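# Lift the marquee roof off its posts, set it down

## Task

Six arms are fixed on the tabletop at about these scene-frame spots (metres), each facing the given angle measured counter-clockwise from +x in degrees: arm1 at x=+0.29, y=+0.65, z=+0.72, facing -102; arm2 at x=-0.22, y=+0.65, z=+0.72, facing -85; arm3 at x=-0.31, y=-0.65, z=+0.72, facing +99; arm4 at x=+0.24, y=-0.65, z=+0.72, facing +83; arm5 at x=-0.70, y=-0.07, z=+0.72, facing +8; arm6 at x=+0.70, y=+0.08, z=+0.72, facing +166. Lift the marquee's roof free of its four posts and lower it to rest low on the table. Then open the grippers and move the arms away. The roof must stay there on its own, not held by any robot. Disturb nothing else: any other object that is shifted, leaning or toppled counts against the result, and knocking or placing a rigid object outside the work area fails the task.

## Robot and tools

Robots: six identical i2rt Big YAM arms named arm1 to arm6, each with six joints, a two-finger gripper and a wrist camera. With joints 1 and 6 at 0 and the hand level and pointing forward, the wrist camera rides on top of the hand looking toward the fingertips. The hand reaches about 1.0 m from the joint-1 axis when fully stretched. Two room cameras, cam_high and cam_low, are fixed in the room.

Frames: everything is in one shared scene frame with its origin on the floor and +z upward. The arm feet sit on the tabletop at z of about 0.72 m, at the positions and facings listed in the task. The hand point is midway between the fingertips; its z axis runs along the fingers and the fingers close along its y axis.

execute_actions: arguments are actions and optionally cameras. actions is a list holding one action object or nothing at all (an empty list only returns state and images). The action object has a key per arm you command ("arm1" ... "arm6"), each holding "joints": a map of joint names to absolute targets, not offsets. Names and ranges: joint1_rad -2.879 to 2.879 (rotation about the foot, positive counter-clockwise seen from above, 0 means the arm unfolds along its foot's facing); joint2_rad 0 to 3.141 (shoulder; 0 has the upper arm pointing back and about level, increasing lifts it up then forward); joint3_rad 0 to 3.019 (elbow; 0 is folded flat, increasing opens it); joint4_rad -1.692 to 1.57 (hand pitch, positive tips the fingers up); joint5_rad -1.57 to 1.57 (hand yaw, positive toward the arm's right); joint6_rad -2.094 to 2.094 (hand roll, positive clockwise seen from behind the hand); gripper_m 0 to 0.093, the fingertip gap in metres. Joint values are radians. Tolerances for counting a joint as arrived: ±0.045, ±0.14, ±0.09, ±0.055, ±0.03, ±0.035 rad and ±0.003 m for the gripper. All commanded motions begin together but may finish at different moments, and joints move at different speeds, so the hand can sweep a wide path. Any unknown key or out-of-range number rejects the whole call and nothing moves. Omitted joints or arms may keep pushing toward earlier targets. cameras is a list of camera names (arm1_cam_wrist ... arm6_cam_wrist, cam_high, cam_low, or all); omitted, null or ["all"] gives every camera, [] gives none. The pictures line lists the order of returned images.

wait: seconds, 0 to 10. Commands nothing new; returns the same state and images as an empty action.

zoom_image: camera (one camera name) and region [x0, y0, x1, y1] in pixels of that camera's latest full image, origin at top-left, at most 504 by 504 pixels. Gives a sharper close-up.

finished_scene: scene, the integer of the current scene. It is final; the goal must already hold and keep holding.

Result lines: joint_positions give current angles. joint_status tells how each commanded joint ended: reached, off_target (stopped short, maybe still pushing), contact_stop or time_out (target dropped, joint holds where it stopped, though a timed-out joint may keep pushing toward a target clipped near its position), not_followed (a self/inter-arm collision check blocked that arm's joint targets, usually with a cause line; its gripper command still runs, and the blocked targets may be retried later). on_its_own lists what moves or pushes without this call's command; its held at value is the held target, not the actual angle. To relieve a pushing joint, command its reported position. Joint torques are per joint in joint order, include offsets, scale factors and noise, and are nonzero even in free air. MOTOR HOT warns of a motor at 85 °C or above; at 100 °C an OVER-TEMPERATURE FAULT releases that whole arm and gripper until it cools, and its unreached keys show limit_stop_at_motor_heat (resend them afterwards). Holding loads, including while you think, heats motors.

Cautions: arms do not stop on contact and can push hard; never let two robots press together hard, which ends the run, and avoid collisions, since the clearance check can be late and ignores fingers, gripper housings and wrist cameras. Avoid dropping, slipping or slamming the roof, and avoid hard pushes. A joint holding weight sags slowly. Tiny target changes may not move a joint. Loose objects can occasionally be nudged by outside disturbances. The simulation runs while you think, holding the last command. Faster robot motion is preferred.

Each tool is called after "Emit:" as name([rows], argument=value, ...), one row to a line, values as JSON.

## Session

Emit:
execute_actions(actions=[])

Scene clock: 0.00 s.
Joint torques (N m, as the arm reports them, + toward a larger angle): no reading
arm1.joint_positions: joint1_rad=+0.260 joint2_rad=+0.405 joint3_rad=+0.535 joint4_rad=-1.237 joint5_rad=+0.194 joint6_rad=-0.388 gripper_m=+0.095
arm1.joint_status: not commanded
arm1.hand: x=+0.2734 y=+0.4589 z=+0.9429 quat_wxyz=(-0.059, -0.523, -0.817, +0.238) (m; scene frame)
arm2.joint_positions: joint1_rad=-0.341 joint2_rad=+0.525 joint3_rad=+0.404 joint4_rad=-1.011 joint5_rad=-0.241 joint6_rad=+0.302 gripper_m=+0.095
arm2.joint_status: not commanded
arm2.hand: x=-0.2334 y=+0.4358 z=+0.9328 quat_wxyz=(-0.237, -0.834, -0.496, +0.055) (m; scene frame)
arm3.joint_positions: joint1_rad=+0.094 joint2_rad=+0.351 joint3_rad=+0.649 joint4_rad=-1.406 joint5_rad=+0.295 joint6_rad=+0.506 gripper_m=+0.094
arm3.joint_status: not commanded
arm3.hand: x=-0.2955 y=-0.4819 z=+1.0381 quat_wxyz=(-0.223, +0.549, -0.791, -0.149) (m; scene frame)
arm4.joint_positions: joint1_rad=-0.213 joint2_rad=+0.469 joint3_rad=+0.485 joint4_rad=-1.098 joint5_rad=-0.151 joint6_rad=-0.534 gripper_m=+0.094
arm4.joint_status: not commanded
arm4.hand: x=+0.2816 y=-0.4418 z=+0.9638 quat_wxyz=(-0.201, +0.766, -0.591, -0.156) (m; scene frame)
arm5.joint_positions: joint1_rad=+0.385 joint2_rad=+0.416 joint3_rad=+0.610 joint4_rad=-1.302 joint5_rad=+0.084 joint6_rad=+0.233 gripper_m=+0.094
arm5.joint_status: not commanded
arm5.hand: x=-0.5319 y=+0.0069 z=+0.9651 quat_wxyz=(-0.235, +0.124, -0.963, -0.047) (m; scene frame)
arm6.joint_positions: joint1_rad=-0.299 joint2_rad=+0.495 joint3_rad=+0.462 joint4_rad=-1.050 joint5_rad=-0.284 joint6_rad=-0.187 gripper_m=+0.095
arm6.joint_status: not commanded
arm6.hand: x=+0.4877 y=+0.1423 z=+0.9222 quat_wxyz=(+0.046, +0.955, -0.120, -0.266) (m; scene frame)
pictures: arm1_cam_wrist, arm2_cam_wrist, arm3_cam_wrist, arm4_cam_wrist, arm5_cam_wrist, arm6_cam_wrist, cam_high, cam_low
Images, in order (width x height): arm1_cam_wrist 504x504, arm2_cam_wrist 504x504, arm3_cam_wrist 504x504, arm4_cam_wrist 504x504, arm5_cam_wrist 504x504, arm6_cam_wrist 504x504, cam_high 504x504, cam_low 504x504.

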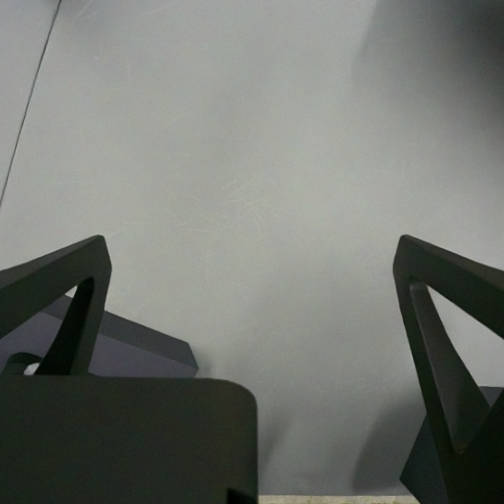

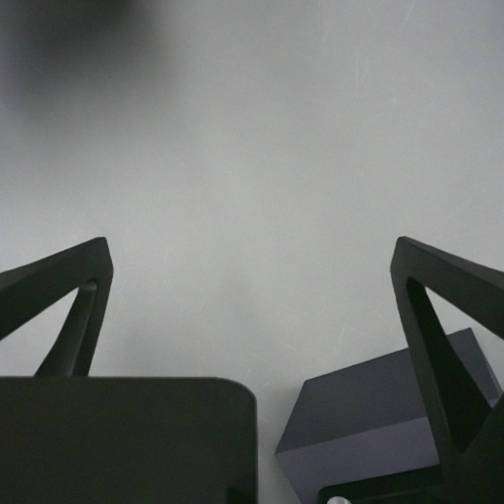

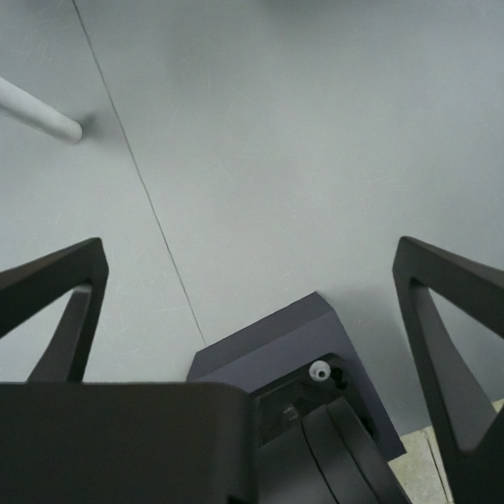

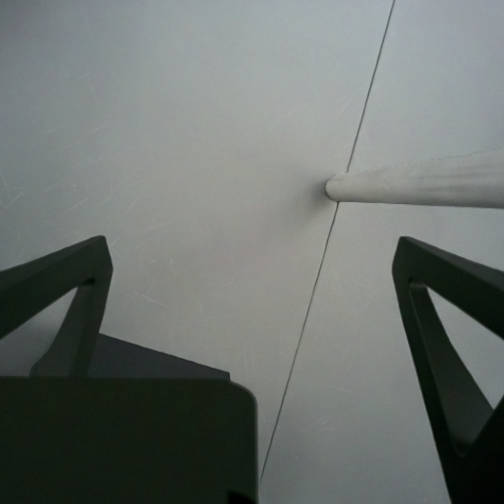

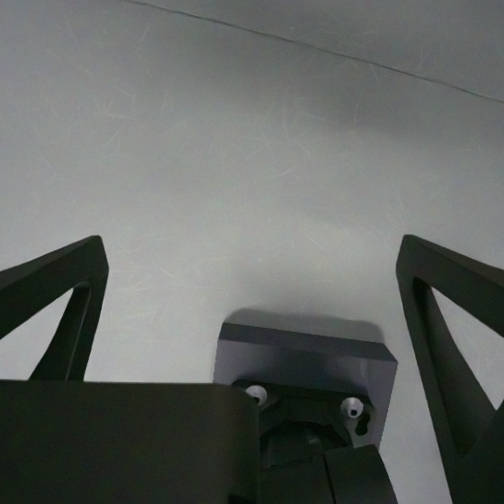

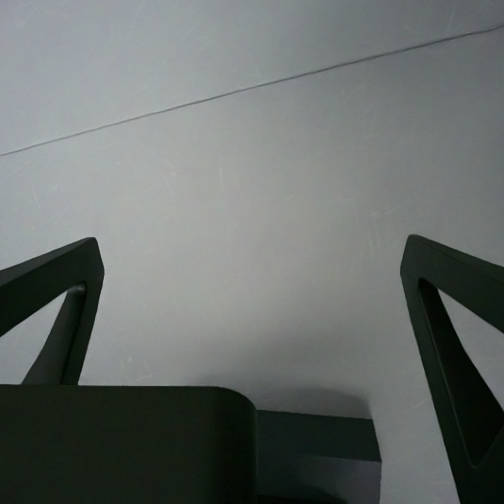

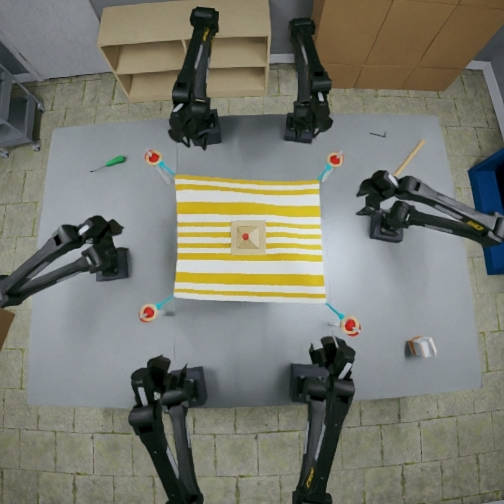

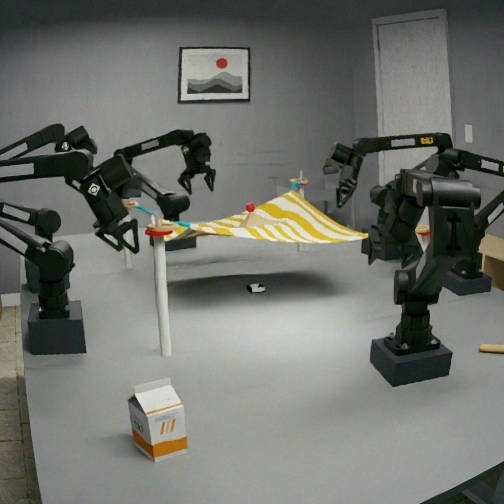

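Emit:
zoom_image(camera="cam_high", region=[120, 130, 380, 350])

Emit:
zoom_image(camera="cam_low", region=[100, 150, 340, 370])

Region (120, 130, 380, 350) of cam_high's 504x504 image, scaled by 1.938, with more detail than that image has; it fills the top 426 rows of this view, and the rest is white.

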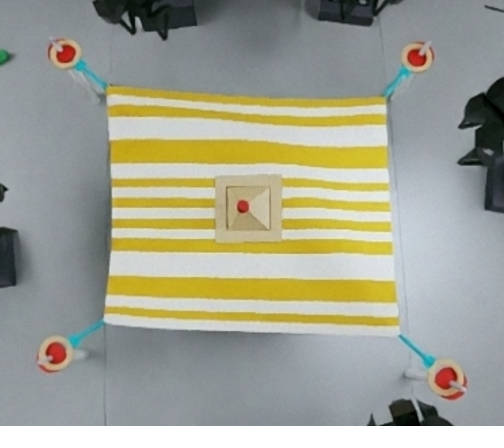

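Region (100, 150, 340, 370) of cam_low's 504x504 image, scaled by 2.100, with more detail than that image has; it fills the top 462 rows of this view, and the rest is white.

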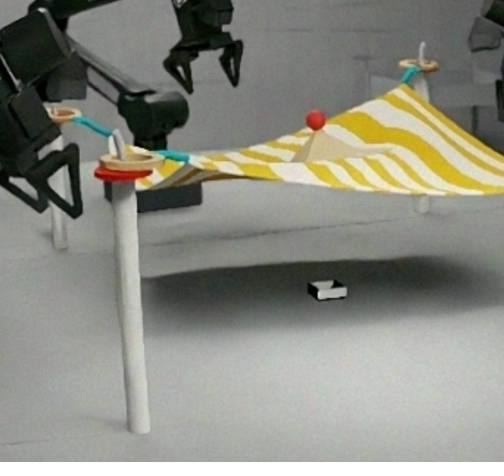

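Emit:
execute_actions([
  {"arm1":{"joints":{"joint2_rad":1.0,"joint3_rad":1.2,"joint4_rad":-1.5,"joint5_rad":0,"joint6_rad":0}},"arm2":{"joints":{"joint2_rad":1.2,"joint3_rad":1.35,"joint4_rad":-1.6,"joint5_rad":0,"joint6_rad":0}},"arm3":{"joints":{"joint2_rad":0.9,"joint3_rad":1.2,"joint4_rad":-1.5,"joint5_rad":0,"joint6_rad":0}},"arm4":{"joints":{"joint2_rad":1.0,"joint3_rad":1.3,"joint4_rad":-1.6,"joint5_rad":0,"joint6_rad":0}},"arm5":{"joints":{"joint4_rad":-0.4}},"arm6":{"joints":{"joint3_rad":1.0}}},
])

Scene clock: 58.67 s.
Joint torques (N m, as the arm reports them, + toward a larger angle): arm1=[-0.42 -4.61 14.05  0.34 -0.19  0.21] | arm2=[-2.66 -4.77 13.42  0.29  0.15 -0.14] | arm3=[-0.12 -5.42 16.16  0.43 -0.18 -0.12] | arm4=[-0.46 -3.69 10.89 -0.12  0.29  0.07] | arm5=[-0.9   2.89 14.07  3.14  0.    0.  ] | arm6=[ 0.39  0.27 14.99  2.09 -0.04  0.06]
arm1.joint_positions: joint1_rad=+0.260 joint2_rad=+1.005 joint3_rad=+1.143 joint4_rad=-1.489 joint5_rad=+0.004 joint6_rad=-0.010 gripper_m=+0.095
arm1.joint_status: all done
arm1.hand: x=+0.3168 y=+0.3414 z=+1.0667 quat_wxyz=(-0.077, -0.667, -0.737, +0.074) (m; scene frame)
arm2.joint_positions: joint1_rad=-0.341 joint2_rad=+1.190 joint3_rad=+1.302 joint4_rad=-1.589 joint5_rad=-0.003 joint6_rad=+0.008 gripper_m=+0.095
arm2.joint_status: all done
arm2.hand: x=-0.3087 y=+0.3107 z=+1.1211 quat_wxyz=(-0.031, -0.791, -0.611, +0.027) (m; scene frame)
arm3.joint_positions: joint1_rad=+0.094 joint2_rad=+0.907 joint3_rad=+1.134 joint4_rad=-1.488 joint5_rad=+0.004 joint6_rad=+0.008 gripper_m=+0.094
arm3.joint_status: all done
arm3.hand: x=-0.3714 y=-0.3678 z=+1.1378 quat_wxyz=(-0.098, +0.768, -0.621, -0.121) (m; scene frame)
arm4.joint_positions: joint1_rad=-0.213 joint2_rad=+0.999 joint3_rad=+1.262 joint4_rad=-1.583 joint5_rad=-0.003 joint6_rad=-0.015 gripper_m=+0.094
arm4.joint_status: all done
arm4.hand: x=+0.3348 y=-0.3622 z=+1.1581 quat_wxyz=(-0.102, +0.588, -0.798, -0.076) (m; scene frame)
arm5.joint_positions: joint1_rad=+0.385 joint2_rad=+0.416 joint3_rad=+0.610 joint4_rad=-0.424 joint5_rad=+0.084 joint6_rad=+0.233 gripper_m=+0.094
arm5.joint_status: all done
arm5.hand: x=-0.4209 y=+0.0689 z=+1.1304 quat_wxyz=(-0.596, +0.081, -0.775, -0.196) (m; scene frame)
arm6.joint_positions: joint1_rad=-0.299 joint2_rad=+0.495 joint3_rad=+0.960 joint4_rad=-1.051 joint5_rad=-0.284 joint6_rad=-0.187 gripper_m=+0.095
arm6.joint_status: all done
arm6.hand: x=+0.4436 y=+0.1644 z=+1.1849 quat_wxyz=(-0.044, +0.874, -0.073, -0.478) (m; scene frame)
pictures: arm1_cam_wrist, arm2_cam_wrist, arm3_cam_wrist, arm4_cam_wrist, arm5_cam_wrist, arm6_cam_wrist, cam_high, cam_low
Images, in order (width x height): arm1_cam_wrist 504x504, arm2_cam_wrist 504x504, arm3_cam_wrist 504x504, arm4_cam_wrist 504x504, arm5_cam_wrist 504x504, arm6_cam_wrist 504x504, cam_high 504x504, cam_low 504x504.

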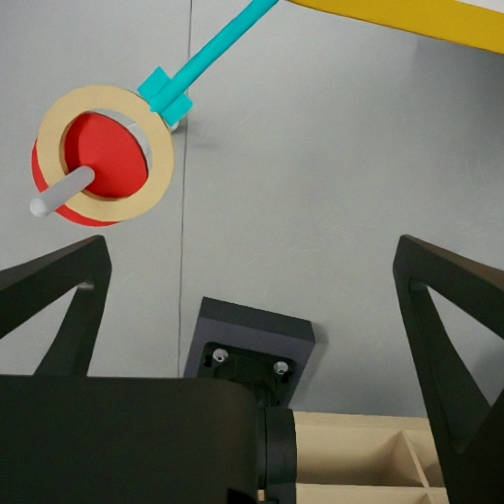

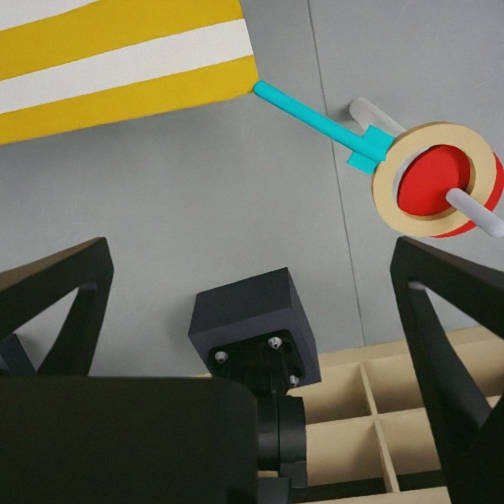

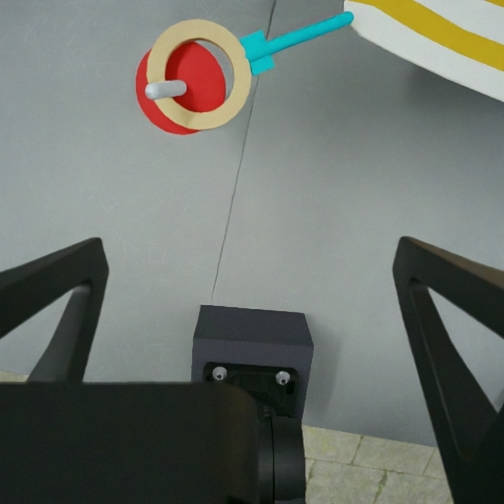

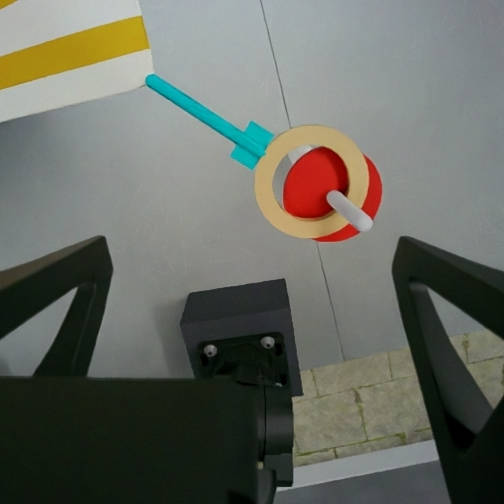

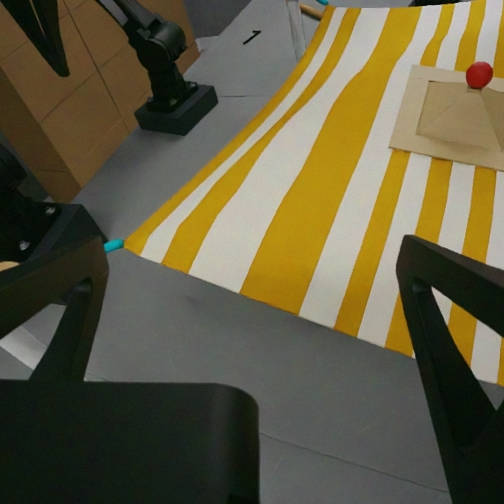

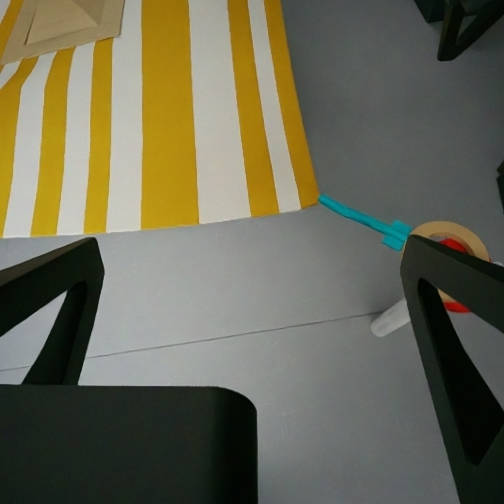

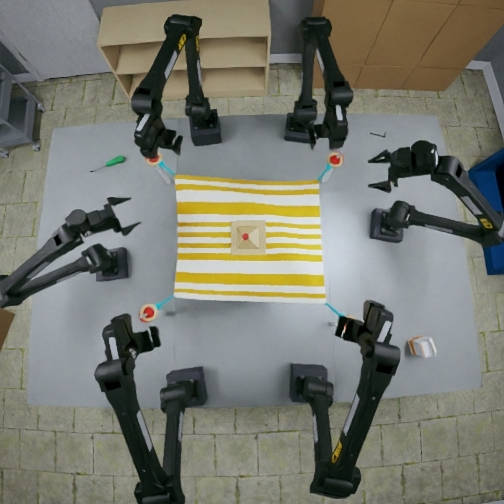

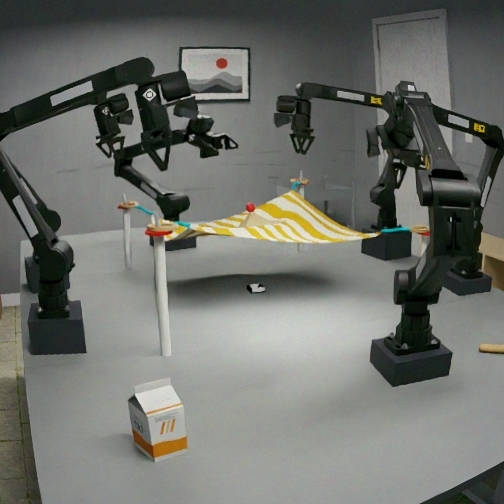

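Emit:
execute_actions([
  {"arm1":{"joints":{"joint1_rad":0.375,"joint2_rad":1.256,"joint3_rad":1.385,"joint4_rad":-1.65,"joint6_rad":0.92,"gripper_m":0.065}},"arm2":{"joints":{"joint1_rad":-0.55,"joint2_rad":1.25,"joint3_rad":1.26,"joint4_rad":-1.55,"joint6_rad":-1.2,"gripper_m":0.065}},"arm3":{"joints":{"joint1_rad":0.081,"joint2_rad":1.3,"joint3_rad":1.31,"joint4_rad":-1.525,"joint6_rad":1.19,"gripper_m":0.065}},"arm4":{"joints":{"joint2_rad":1.163,"joint3_rad":1.17,"joint4_rad":-1.55,"joint6_rad":-0.96,"gripper_m":0.065}},"arm5":{"joints":{"joint1_rad":0.0,"joint2_rad":0.2,"joint3_rad":0.5,"joint4_rad":-1.0,"joint5_rad":0,"joint6_rad":0}},"arm6":{"joints":{"joint1_rad":0.3,"joint2_rad":0.2,"joint3_rad":0.5,"joint4_rad":-1.0,"joint5_rad":0,"joint6_rad":0}}},
], cameras=["arm1_cam_wrist","arm2_cam_wrist","arm3_cam_wrist","arm4_cam_wrist","cam_low"])

Scene clock: 146.87 s.
Joint torques (N m, as the arm reports them, + toward a larger angle): arm1=[ 0.06 -8.65 12.83 -0.09 -0.05  0.22] | arm2=[-2.28 -5.99  8.7   1.18 -0.06 -0.12] | arm3=[ -1.04 -11.62  12.86  -0.11  -0.07   0.04] | arm4=[-0.71 -7.92  8.96  0.54  0.16 -0.28] | arm5=[-1.47  4.66 11.27  1.46 -0.07 -0.04] | arm6=[ 1.12  2.02 10.7   2.1   0.19  0.19]
arm1.joint_positions: joint1_rad=+0.373 joint2_rad=+1.273 joint3_rad=+1.338 joint4_rad=-1.639 joint5_rad=+0.002 joint6_rad=+0.910 gripper_m=+0.065
arm1.joint_status: all done
arm1.hand: x=+0.3611 y=+0.2994 z=+1.0589 quat_wxyz=(+0.004, -0.908, -0.418, -0.001) (m; scene frame)
arm2.joint_positions: joint1_rad=-0.555 joint2_rad=+1.243 joint3_rad=+1.266 joint4_rad=-1.562 joint5_rad=-0.001 joint6_rad=-1.191 gripper_m=+0.065
arm2.joint_status: all done
arm2.hand: x=-0.3813 y=+0.3306 z=+1.0891 quat_wxyz=(-0.004, -0.408, -0.913, +0.009) (m; scene frame)
arm3.joint_positions: joint1_rad=+0.094 joint2_rad=+1.306 joint3_rad=+1.279 joint4_rad=-1.512 joint5_rad=+0.004 joint6_rad=+1.182 gripper_m=+0.065
arm3.joint_status: all done
arm3.hand: x=-0.3909 y=-0.2809 z=+1.0729 quat_wxyz=(-0.003, +0.300, -0.954, -0.016) (m; scene frame)
arm4.joint_positions: joint1_rad=-0.213 joint2_rad=+1.169 joint3_rad=+1.157 joint4_rad=-1.565 joint5_rad=-0.003 joint6_rad=-0.945 gripper_m=+0.065
arm4.joint_status: all done
arm4.hand: x=+0.3386 y=-0.3498 z=+1.0660 quat_wxyz=(+0.002, +0.891, -0.453, -0.003) (m; scene frame)
arm5.joint_positions: joint1_rad=+0.003 joint2_rad=+0.204 joint3_rad=+0.499 joint4_rad=-0.987 joint5_rad=+0.002 joint6_rad=+0.010 gripper_m=+0.094
arm5.joint_status: all done
arm5.hand: x=-0.4850 y=-0.0446 z=+0.9935 quat_wxyz=(-0.431, +0.051, -0.901, -0.030) (m; scene frame)
arm6.joint_positions: joint1_rad=+0.290 joint2_rad=+0.202 joint3_rad=+0.508 joint4_rad=-1.005 joint5_rad=-0.003 joint6_rad=-0.013 gripper_m=+0.095
arm6.joint_status: all done
arm6.hand: x=+0.4811 y=+0.0617 z=+1.0058 quat_wxyz=(+0.015, +0.908, +0.044, -0.417) (m; scene frame)
pictures: arm1_cam_wrist, arm2_cam_wrist, arm3_cam_wrist, arm4_cam_wrist, cam_low
Images, in order (width x height): arm1_cam_wrist 504x504, arm2_cam_wrist 504x504, arm3_cam_wrist 504x504, arm4_cam_wrist 504x504, cam_low 504x504.

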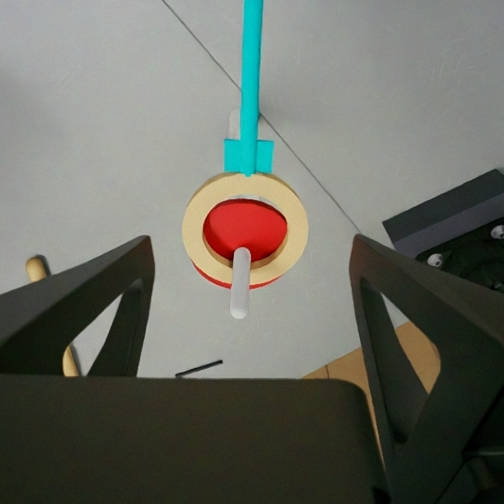

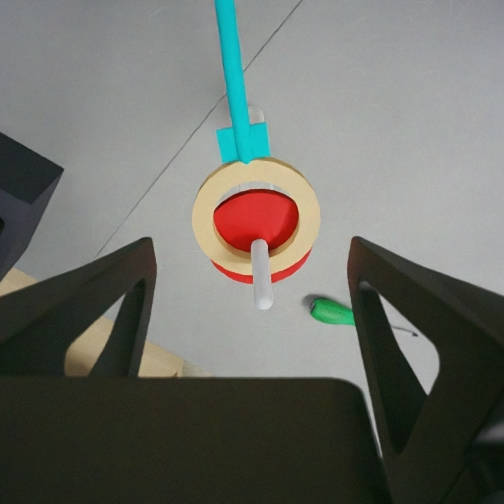

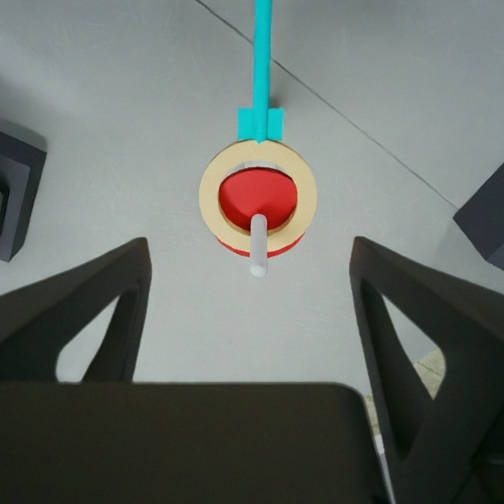

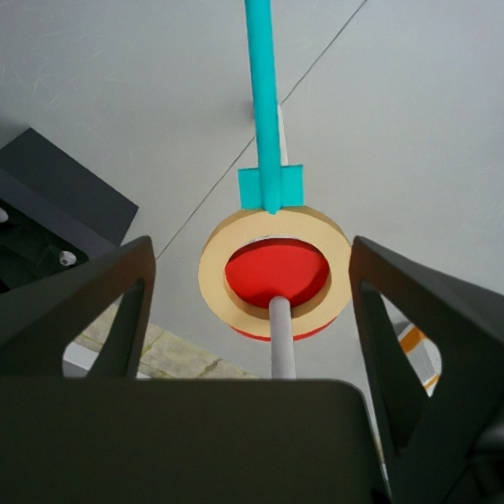

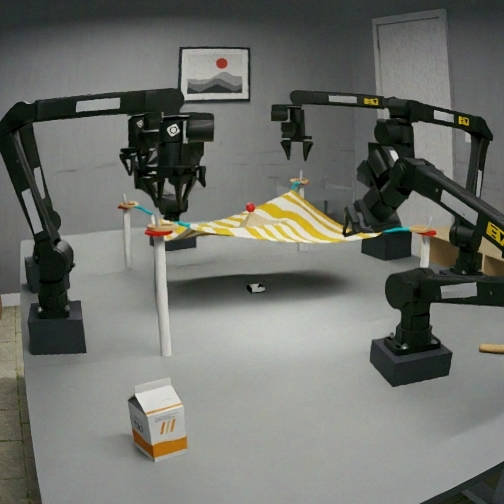

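Emit:
execute_actions([
  {"arm1":{"joints":{"joint3_rad":1.15,"joint4_rad":-1.435}},"arm2":{"joints":{"joint2_rad":1.275,"joint3_rad":1.115,"joint4_rad":-1.40}},"arm3":{"joints":{"joint2_rad":1.355,"joint3_rad":1.08,"joint4_rad":-1.285}},"arm4":{"joints":{"joint1_rad":-0.23,"joint2_rad":1.18,"joint3_rad":1.11,"joint4_rad":-1.48}}},
], cameras=["arm1_cam_wrist","arm2_cam_wrist","arm3_cam_wrist","arm4_cam_wrist","cam_low"])

Scene clock: 176.83 s.
Joint torques (N m, as the arm reports them, + toward a larger angle): arm1=[-0.11 -6.69  9.32  0.94 -0.07  0.24] | arm2=[-2.36 -6.02  8.9   1.15 -0.04 -0.13] | arm3=[ -1.22 -11.99   9.87   1.06  -0.06   0.09] | arm4=[-1.87 -5.92  8.2   0.78  0.18 -0.27] | arm5=[-1.66  4.44 11.1   1.5  -0.11 -0.04] | arm6=[ 1.1   2.04 10.71  2.11  0.19  0.19]
arm1.joint_positions: joint1_rad=+0.373 joint2_rad=+1.260 joint3_rad=+1.142 joint4_rad=-1.449 joint5_rad=+0.002 joint6_rad=+0.911 gripper_m=+0.065
arm1.joint_status: all done
arm1.hand: x=+0.3600 y=+0.3048 z=+0.9885 quat_wxyz=(+0.001, -0.908, -0.418, +0.000) (m; scene frame)
arm2.joint_positions: joint1_rad=-0.555 joint2_rad=+1.266 joint3_rad=+1.119 joint4_rad=-1.413 joint5_rad=-0.001 joint6_rad=-1.192 gripper_m=+0.065
arm2.joint_status: all done
arm2.hand: x=-0.3802 y=+0.3315 z=+1.0253 quat_wxyz=(-0.005, -0.407, -0.913, -0.002) (m; scene frame)
arm3.joint_positions: joint1_rad=+0.094 joint2_rad=+1.363 joint3_rad=+1.080 joint4_rad=-1.303 joint5_rad=+0.004 joint6_rad=+1.183 gripper_m=+0.065
arm3.joint_status: all done
arm3.hand: x=-0.3900 y=-0.2855 z=+0.9780 quat_wxyz=(-0.001, +0.299, -0.954, +0.007) (m; scene frame)
arm4.joint_positions: joint1_rad=-0.217 joint2_rad=+1.170 joint3_rad=+1.108 joint4_rad=-1.497 joint5_rad=-0.003 joint6_rad=-0.946 gripper_m=+0.065
arm4.joint_status: all done
arm4.hand: x=+0.3407 y=-0.3462 z=+1.0472 quat_wxyz=(-0.006, +0.891, -0.455, -0.004) (m; scene frame)
arm5.joint_positions: joint1_rad=+0.003 joint2_rad=+0.204 joint3_rad=+0.499 joint4_rad=-0.987 joint5_rad=+0.002 joint6_rad=+0.010 gripper_m=+0.094
arm5.joint_status: not commanded
arm5.hand: x=-0.4850 y=-0.0446 z=+0.9935 quat_wxyz=(-0.431, +0.051, -0.901, -0.030) (m; scene frame)
arm6.joint_positions: joint1_rad=+0.290 joint2_rad=+0.202 joint3_rad=+0.508 joint4_rad=-1.005 joint5_rad=-0.003 joint6_rad=-0.013 gripper_m=+0.095
arm6.joint_status: not commanded
arm6.hand: x=+0.4811 y=+0.0617 z=+1.0058 quat_wxyz=(+0.015, +0.908, +0.044, -0.417) (m; scene frame)
pictures: arm1_cam_wrist, arm2_cam_wrist, arm3_cam_wrist, arm4_cam_wrist, cam_low
Images, in order (width x height): arm1_cam_wrist 504x504, arm2_cam_wrist 504x504, arm3_cam_wrist 504x504, arm4_cam_wrist 504x504, cam_low 504x504.

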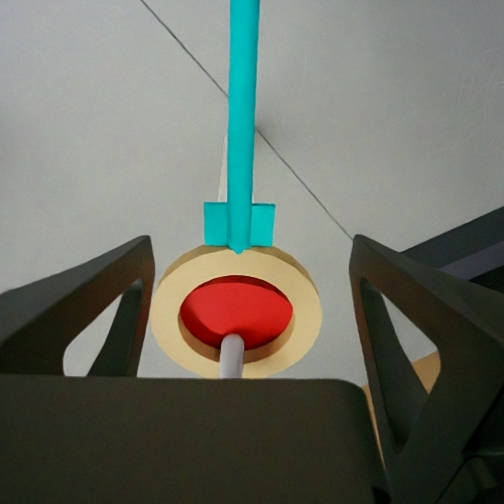

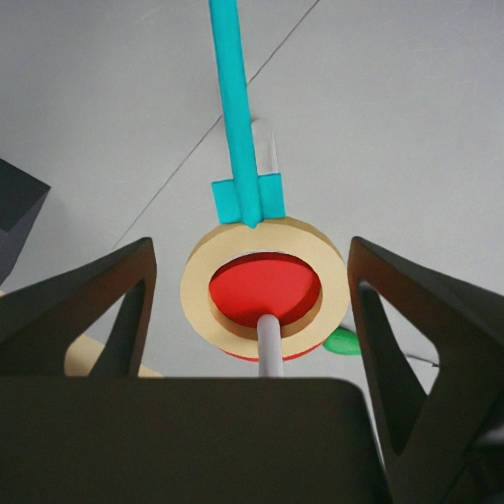

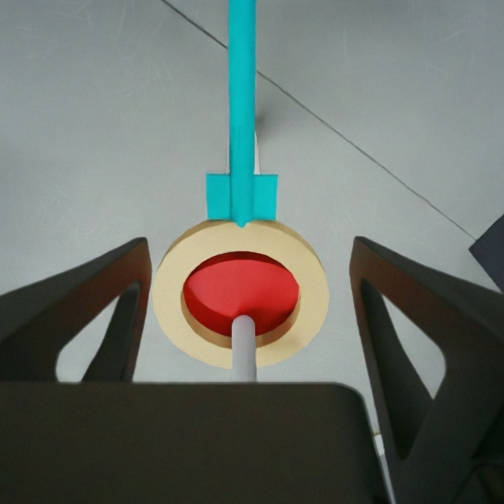

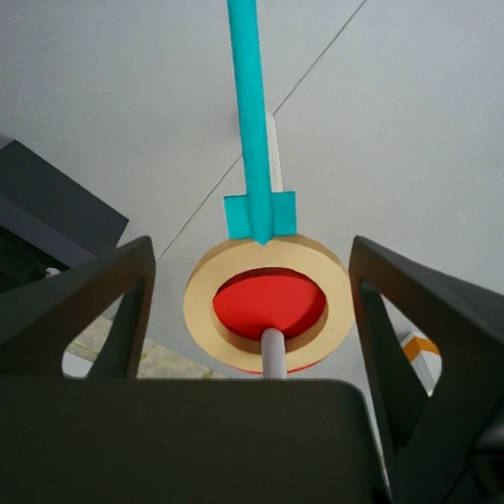

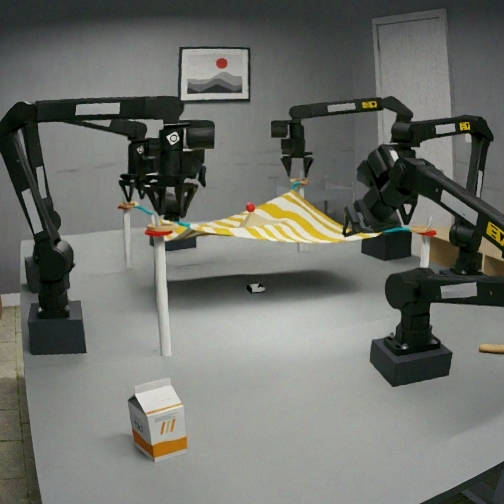

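Emit:
execute_actions([
  {"arm1":{"joints":{"joint1_rad":0.41,"joint3_rad":1.075,"joint4_rad":-1.355}},"arm2":{"joints":{"joint3_rad":1.04,"joint4_rad":-1.315}},"arm3":{"joints":{"joint2_rad":1.385,"joint3_rad":1.033,"joint4_rad":-1.195}},"arm4":{"joints":{"joint1_rad":-0.255,"joint3_rad":1.035,"joint4_rad":-1.405}}},
], cameras=["arm1_cam_wrist","arm2_cam_wrist","arm3_cam_wrist","arm4_cam_wrist","cam_low"])

Scene clock: 196.13 s.
Joint torques (N m, as the arm reports them, + toward a larger angle): arm1=[ 0.53 -7.41  9.04  0.98 -0.05  0.22] | arm2=[-2.33 -5.77  8.22  1.15 -0.05 -0.12] | arm3=[ -1.14 -11.95   9.02   1.11  -0.06   0.08] | arm4=[-1.37 -6.59  7.94  0.65  0.16 -0.24] | arm5=[-1.37  4.41 11.08  1.4  -0.05 -0.11] | arm6=[ 1.15  2.05 10.71  2.1   0.19  0.19]
arm1.joint_positions: joint1_rad=+0.402 joint2_rad=+1.260 joint3_rad=+1.069 joint4_rad=-1.369 joint5_rad=+0.002 joint6_rad=+0.911 gripper_m=+0.065
arm1.joint_status: all done
arm1.hand: x=+0.3694 y=+0.3097 z=+0.9609 quat_wxyz=(-0.003, -0.902, -0.431, +0.001) (m; scene frame)
arm2.joint_positions: joint1_rad=-0.555 joint2_rad=+1.266 joint3_rad=+1.048 joint4_rad=-1.328 joint5_rad=-0.001 joint6_rad=-1.193 gripper_m=+0.065
arm2.joint_status: all done
arm2.hand: x=-0.3792 y=+0.3331 z=+0.9988 quat_wxyz=(-0.004, -0.407, -0.913, +0.005) (m; scene frame)
arm3.joint_positions: joint1_rad=+0.094 joint2_rad=+1.378 joint3_rad=+1.041 joint4_rad=-1.213 joint5_rad=+0.004 joint6_rad=+1.183 gripper_m=+0.065
arm3.joint_status: all done
arm3.hand: x=-0.3919 y=-0.2773 z=+0.9584 quat_wxyz=(-0.002, +0.299, -0.954, -0.011) (m; scene frame)
arm4.joint_positions: joint1_rad=-0.246 joint2_rad=+1.171 joint3_rad=+1.035 joint4_rad=-1.421 joint5_rad=-0.003 joint6_rad=-0.947 gripper_m=+0.065
arm4.joint_status: all done
arm4.hand: x=+0.3489 y=-0.3510 z=+1.0191 quat_wxyz=(-0.008, +0.884, -0.467, -0.004) (m; scene frame)
arm5.joint_positions: joint1_rad=+0.003 joint2_rad=+0.204 joint3_rad=+0.499 joint4_rad=-0.987 joint5_rad=+0.002 joint6_rad=+0.010 gripper_m=+0.094
arm5.joint_status: not commanded
arm5.hand: x=-0.4850 y=-0.0446 z=+0.9935 quat_wxyz=(-0.431, +0.051, -0.901, -0.030) (m; scene frame)
arm6.joint_positions: joint1_rad=+0.290 joint2_rad=+0.202 joint3_rad=+0.508 joint4_rad=-1.005 joint5_rad=-0.003 joint6_rad=-0.013 gripper_m=+0.095
arm6.joint_status: not commanded
arm6.hand: x=+0.4811 y=+0.0617 z=+1.0058 quat_wxyz=(+0.015, +0.908, +0.044, -0.417) (m; scene frame)
pictures: arm1_cam_wrist, arm2_cam_wrist, arm3_cam_wrist, arm4_cam_wrist, cam_low
Images, in order (width x height): arm1_cam_wrist 504x504, arm2_cam_wrist 504x504, arm3_cam_wrist 504x504, arm4_cam_wrist 504x504, cam_low 504x504.

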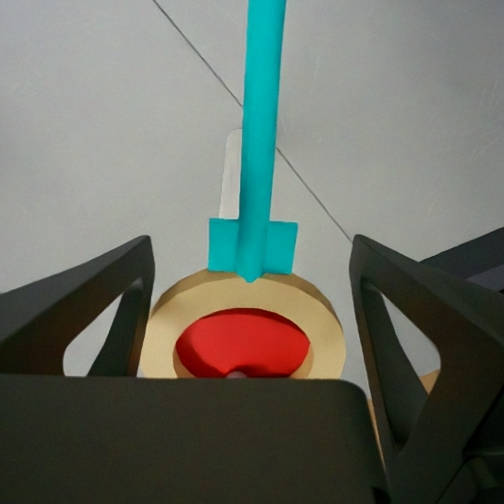

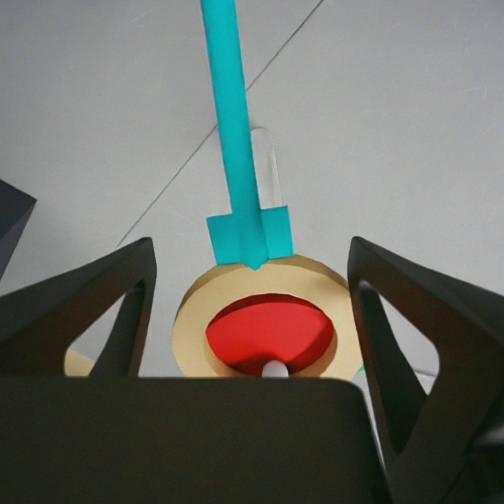

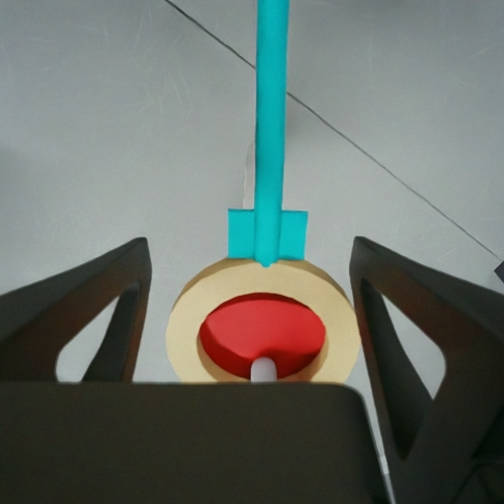

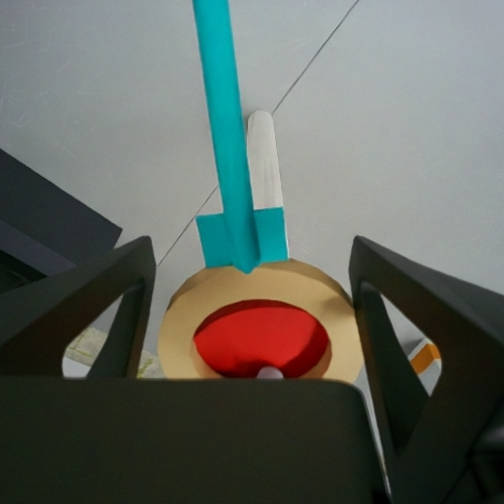

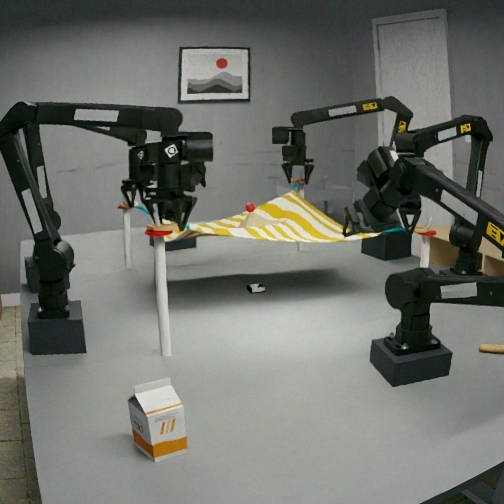

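Emit:
zoom_image(camera="cam_low", region=[100, 150, 340, 260])

Emit:
zoom_image(camera="cam_low", region=[370, 180, 470, 260])

Region (100, 150, 340, 260) of cam_low's 504x504 image, scaled by 2.100, with more detail than that image has; it fills the top 231 rows of this view, and the rest is white.

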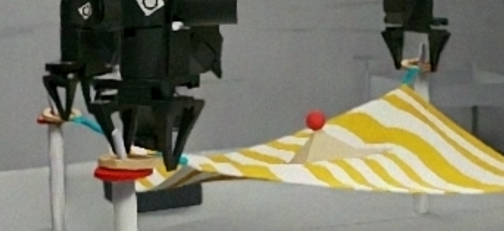

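Region (370, 180, 470, 260) of cam_low's 504x504 image, scaled by 5.040, with more detail than that image has; it fills the top 403 rows of this view, and the rest is white.

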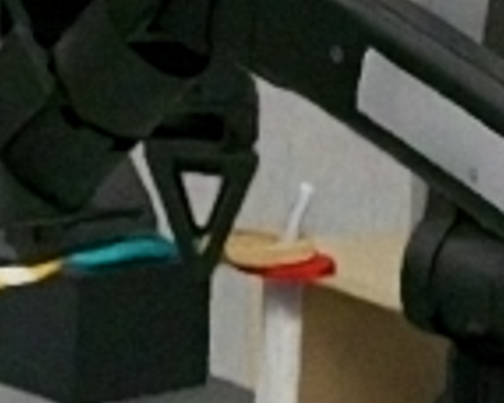

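Emit:
execute_actions([
  {"arm1":{"joints":{"joint3_rad":1.04,"joint4_rad":-1.315,"joint6_rad":0.97}},"arm2":{"joints":{"joint3_rad":1.0,"joint4_rad":-1.265,"joint6_rad":-1.3}},"arm3":{"joints":{"joint2_rad":1.375,"joint3_rad":0.98,"joint4_rad":-1.14}},"arm4":{"joints":{"joint3_rad":1.0,"joint4_rad":-1.375,"joint6_rad":-1.06}}},
], cameras=[])

Emit:
execute_actions([
  {"arm1":{"joints":{"gripper_m":0.015}},"arm2":{"joints":{"gripper_m":0.015}},"arm3":{"joints":{"gripper_m":0.015}},"arm4":{"joints":{"gripper_m":0.015}}},
], cameras=["arm1_cam_wrist","arm2_cam_wrist","arm3_cam_wrist","arm4_cam_wrist","cam_low"])

Scene clock: 223.83 s.
Joint torques (N m, as the arm reports them, + toward a larger angle): arm1=[ 0.62 -7.25  8.65  0.94 -0.06  0.25] | arm2=[-2.28 -5.68  7.88  1.19 -0.05 -0.14] | arm3=[ -1.08 -11.39   9.06   1.1   -0.07   0.07] | arm4=[-1.38 -6.79  7.57  0.56  0.14 -0.26] | arm5=[-1.42  4.79 11.32  1.46 -0.09 -0.06] | arm6=[ 1.11  2.09 10.7   2.11  0.19  0.19]
arm1.joint_positions: joint1_rad=+0.402 joint2_rad=+1.260 joint3_rad=+1.037 joint4_rad=-1.329 joint5_rad=+0.002 joint6_rad=+0.960 gripper_m=+0.065
arm1.joint_status: all done
arm1.hand: x=+0.3692 y=+0.3103 z=+0.9491 quat_wxyz=(-0.007, -0.913, -0.409, +0.002) (m; scene frame)
arm2.joint_positions: joint1_rad=-0.555 joint2_rad=+1.266 joint3_rad=+1.012 joint4_rad=-1.277 joint5_rad=-0.001 joint6_rad=-1.291 gripper_m=+0.065
arm2.joint_status: all done
arm2.hand: x=-0.3791 y=+0.3329 z=+0.9854 quat_wxyz=(-0.003, -0.361, -0.932, +0.013) (m; scene frame)
arm3.joint_positions: joint1_rad=+0.094 joint2_rad=+1.378 joint3_rad=+0.986 joint4_rad=-1.158 joint5_rad=+0.004 joint6_rad=+1.183 gripper_m=+0.065
arm3.joint_status: all done
arm3.hand: x=-0.3902 y=-0.2848 z=+0.9387 quat_wxyz=(-0.002, +0.299, -0.954, -0.011) (m; scene frame)
arm4.joint_positions: joint1_rad=-0.246 joint2_rad=+1.171 joint3_rad=+1.004 joint4_rad=-1.388 joint5_rad=-0.002 joint6_rad=-1.045 gripper_m=+0.065
arm4.joint_status: all done
arm4.hand: x=+0.3486 y=-0.3522 z=+1.0075 quat_wxyz=(-0.009, +0.906, -0.423, -0.003) (m; scene frame)
arm5.joint_positions: joint1_rad=+0.003 joint2_rad=+0.204 joint3_rad=+0.499 joint4_rad=-0.987 joint5_rad=+0.002 joint6_rad=+0.010 gripper_m=+0.094
arm5.joint_status: not commanded
arm5.hand: x=-0.4850 y=-0.0446 z=+0.9935 quat_wxyz=(-0.431, +0.051, -0.901, -0.030) (m; scene frame)
arm6.joint_positions: joint1_rad=+0.290 joint2_rad=+0.202 joint3_rad=+0.508 joint4_rad=-1.005 joint5_rad=-0.003 joint6_rad=-0.013 gripper_m=+0.095
arm6.joint_status: not commanded
arm6.hand: x=+0.4811 y=+0.0617 z=+1.0058 quat_wxyz=(+0.015, +0.908, +0.044, -0.417) (m; scene frame)
pictures: none
No camera images: the call's "cameras" was empty. Leave "cameras" out to get every camera's image.

Scene clock: 224.43 s.
Joint torques (N m, as the arm reports them, + toward a larger angle): arm1=[ 0.38 -7.42  8.68  0.87 -0.06  0.22] | arm2=[-2.76 -5.72  7.93  0.79  0.37 -0.1 ] | arm3=[ -0.9  -11.91   8.98   1.05  -0.07   0.08] | arm4=[-1.51 -5.88  7.65  0.5   0.14 -0.27] | arm5=[-1.44  4.66 11.23  1.34 -0.08 -0.03] | arm6=[ 1.08  2.03 10.71  2.11  0.19  0.19]
arm1.joint_positions: joint1_rad=+0.402 joint2_rad=+1.260 joint3_rad=+1.037 joint4_rad=-1.327 joint5_rad=+0.002 joint6_rad=+0.961 gripper_m=+0.049
arm1.joint_status: gripper_m off_target (ended at +0.049, target +0.015)
arm1.hand: x=+0.3693 y=+0.3098 z=+0.9491 quat_wxyz=(-0.008, -0.913, -0.409, +0.002) (m; scene frame)
arm2.joint_positions: joint1_rad=-0.547 joint2_rad=+1.266 joint3_rad=+1.012 joint4_rad=-1.268 joint5_rad=-0.011 joint6_rad=-1.295 gripper_m=+0.022
arm2.joint_status: gripper_m off_target (ended at +0.022, target +0.015)
arm2.hand: x=-0.3762 y=+0.3291 z=+0.9855 quat_wxyz=(-0.008, -0.356, -0.934, +0.018) (m; scene frame)
arm3.joint_positions: joint1_rad=+0.092 joint2_rad=+1.377 joint3_rad=+0.986 joint4_rad=-1.156 joint5_rad=+0.004 joint6_rad=+1.183 gripper_m=+0.044
arm3.joint_status: gripper_m off_target (ended at +0.044, target +0.015)
arm3.hand: x=-0.3896 y=-0.2843 z=+0.9388 quat_wxyz=(-0.002, +0.298, -0.954, -0.012) (m; scene frame)
arm4.joint_positions: joint1_rad=-0.246 joint2_rad=+1.171 joint3_rad=+1.004 joint4_rad=-1.387 joint5_rad=-0.002 joint6_rad=-1.046 gripper_m=+0.057
arm4.joint_status: gripper_m off_target (ended at +0.057, target +0.015)
arm4.hand: x=+0.3487 y=-0.3520 z=+1.0075 quat_wxyz=(-0.009, +0.906, -0.422, -0.003) (m; scene frame)
arm5.joint_positions: joint1_rad=+0.003 joint2_rad=+0.204 joint3_rad=+0.499 joint4_rad=-0.987 joint5_rad=+0.002 joint6_rad=+0.010 gripper_m=+0.094
arm5.joint_status: not commanded
arm5.hand: x=-0.4850 y=-0.0446 z=+0.9935 quat_wxyz=(-0.431, +0.051, -0.901, -0.030) (m; scene frame)
arm6.joint_positions: joint1_rad=+0.290 joint2_rad=+0.202 joint3_rad=+0.508 joint4_rad=-1.005 joint5_rad=-0.003 joint6_rad=-0.013 gripper_m=+0.095
arm6.joint_status: not commanded
arm6.hand: x=+0.4811 y=+0.0617 z=+1.0058 quat_wxyz=(+0.015, +0.908, +0.044, -0.417) (m; scene frame)
pictures: arm1_cam_wrist, arm2_cam_wrist, arm3_cam_wrist, arm4_cam_wrist, cam_low
Images, in order (width x height): arm1_cam_wrist 504x504, arm2_cam_wrist 504x504, arm3_cam_wrist 504x504, arm4_cam_wrist 504x504, cam_low 504x504.

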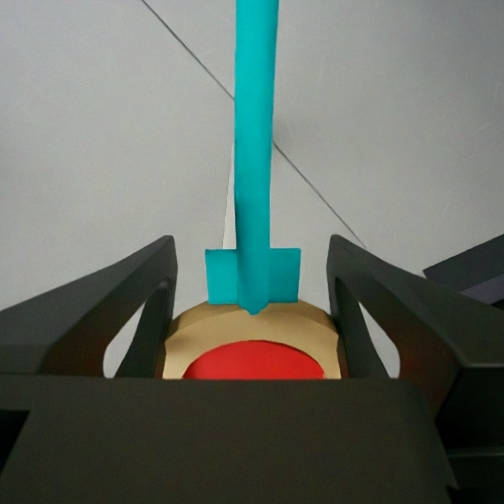

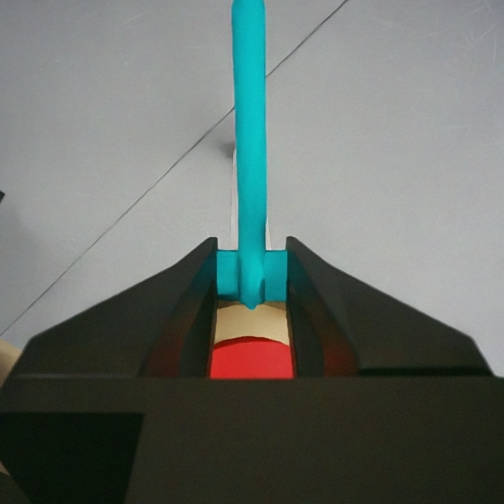

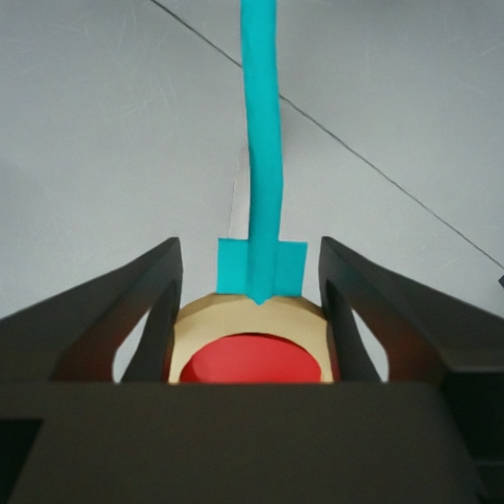

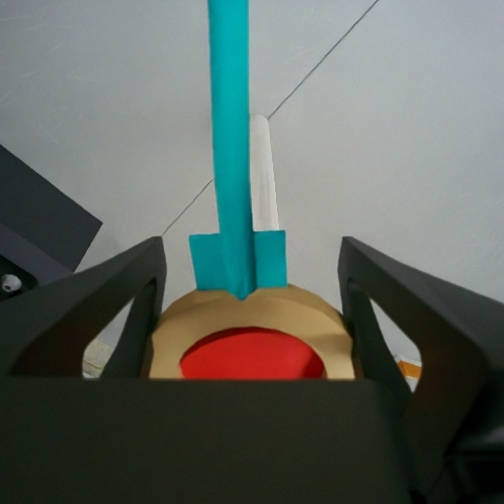

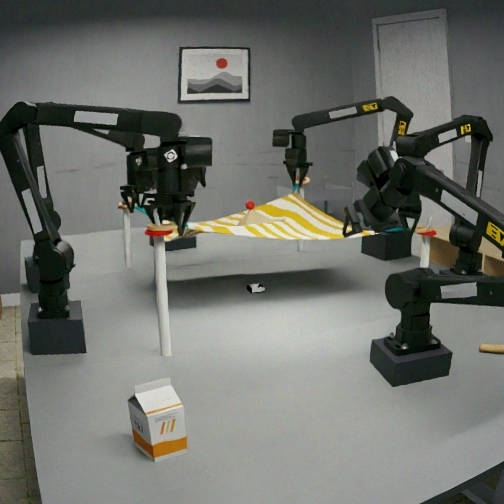

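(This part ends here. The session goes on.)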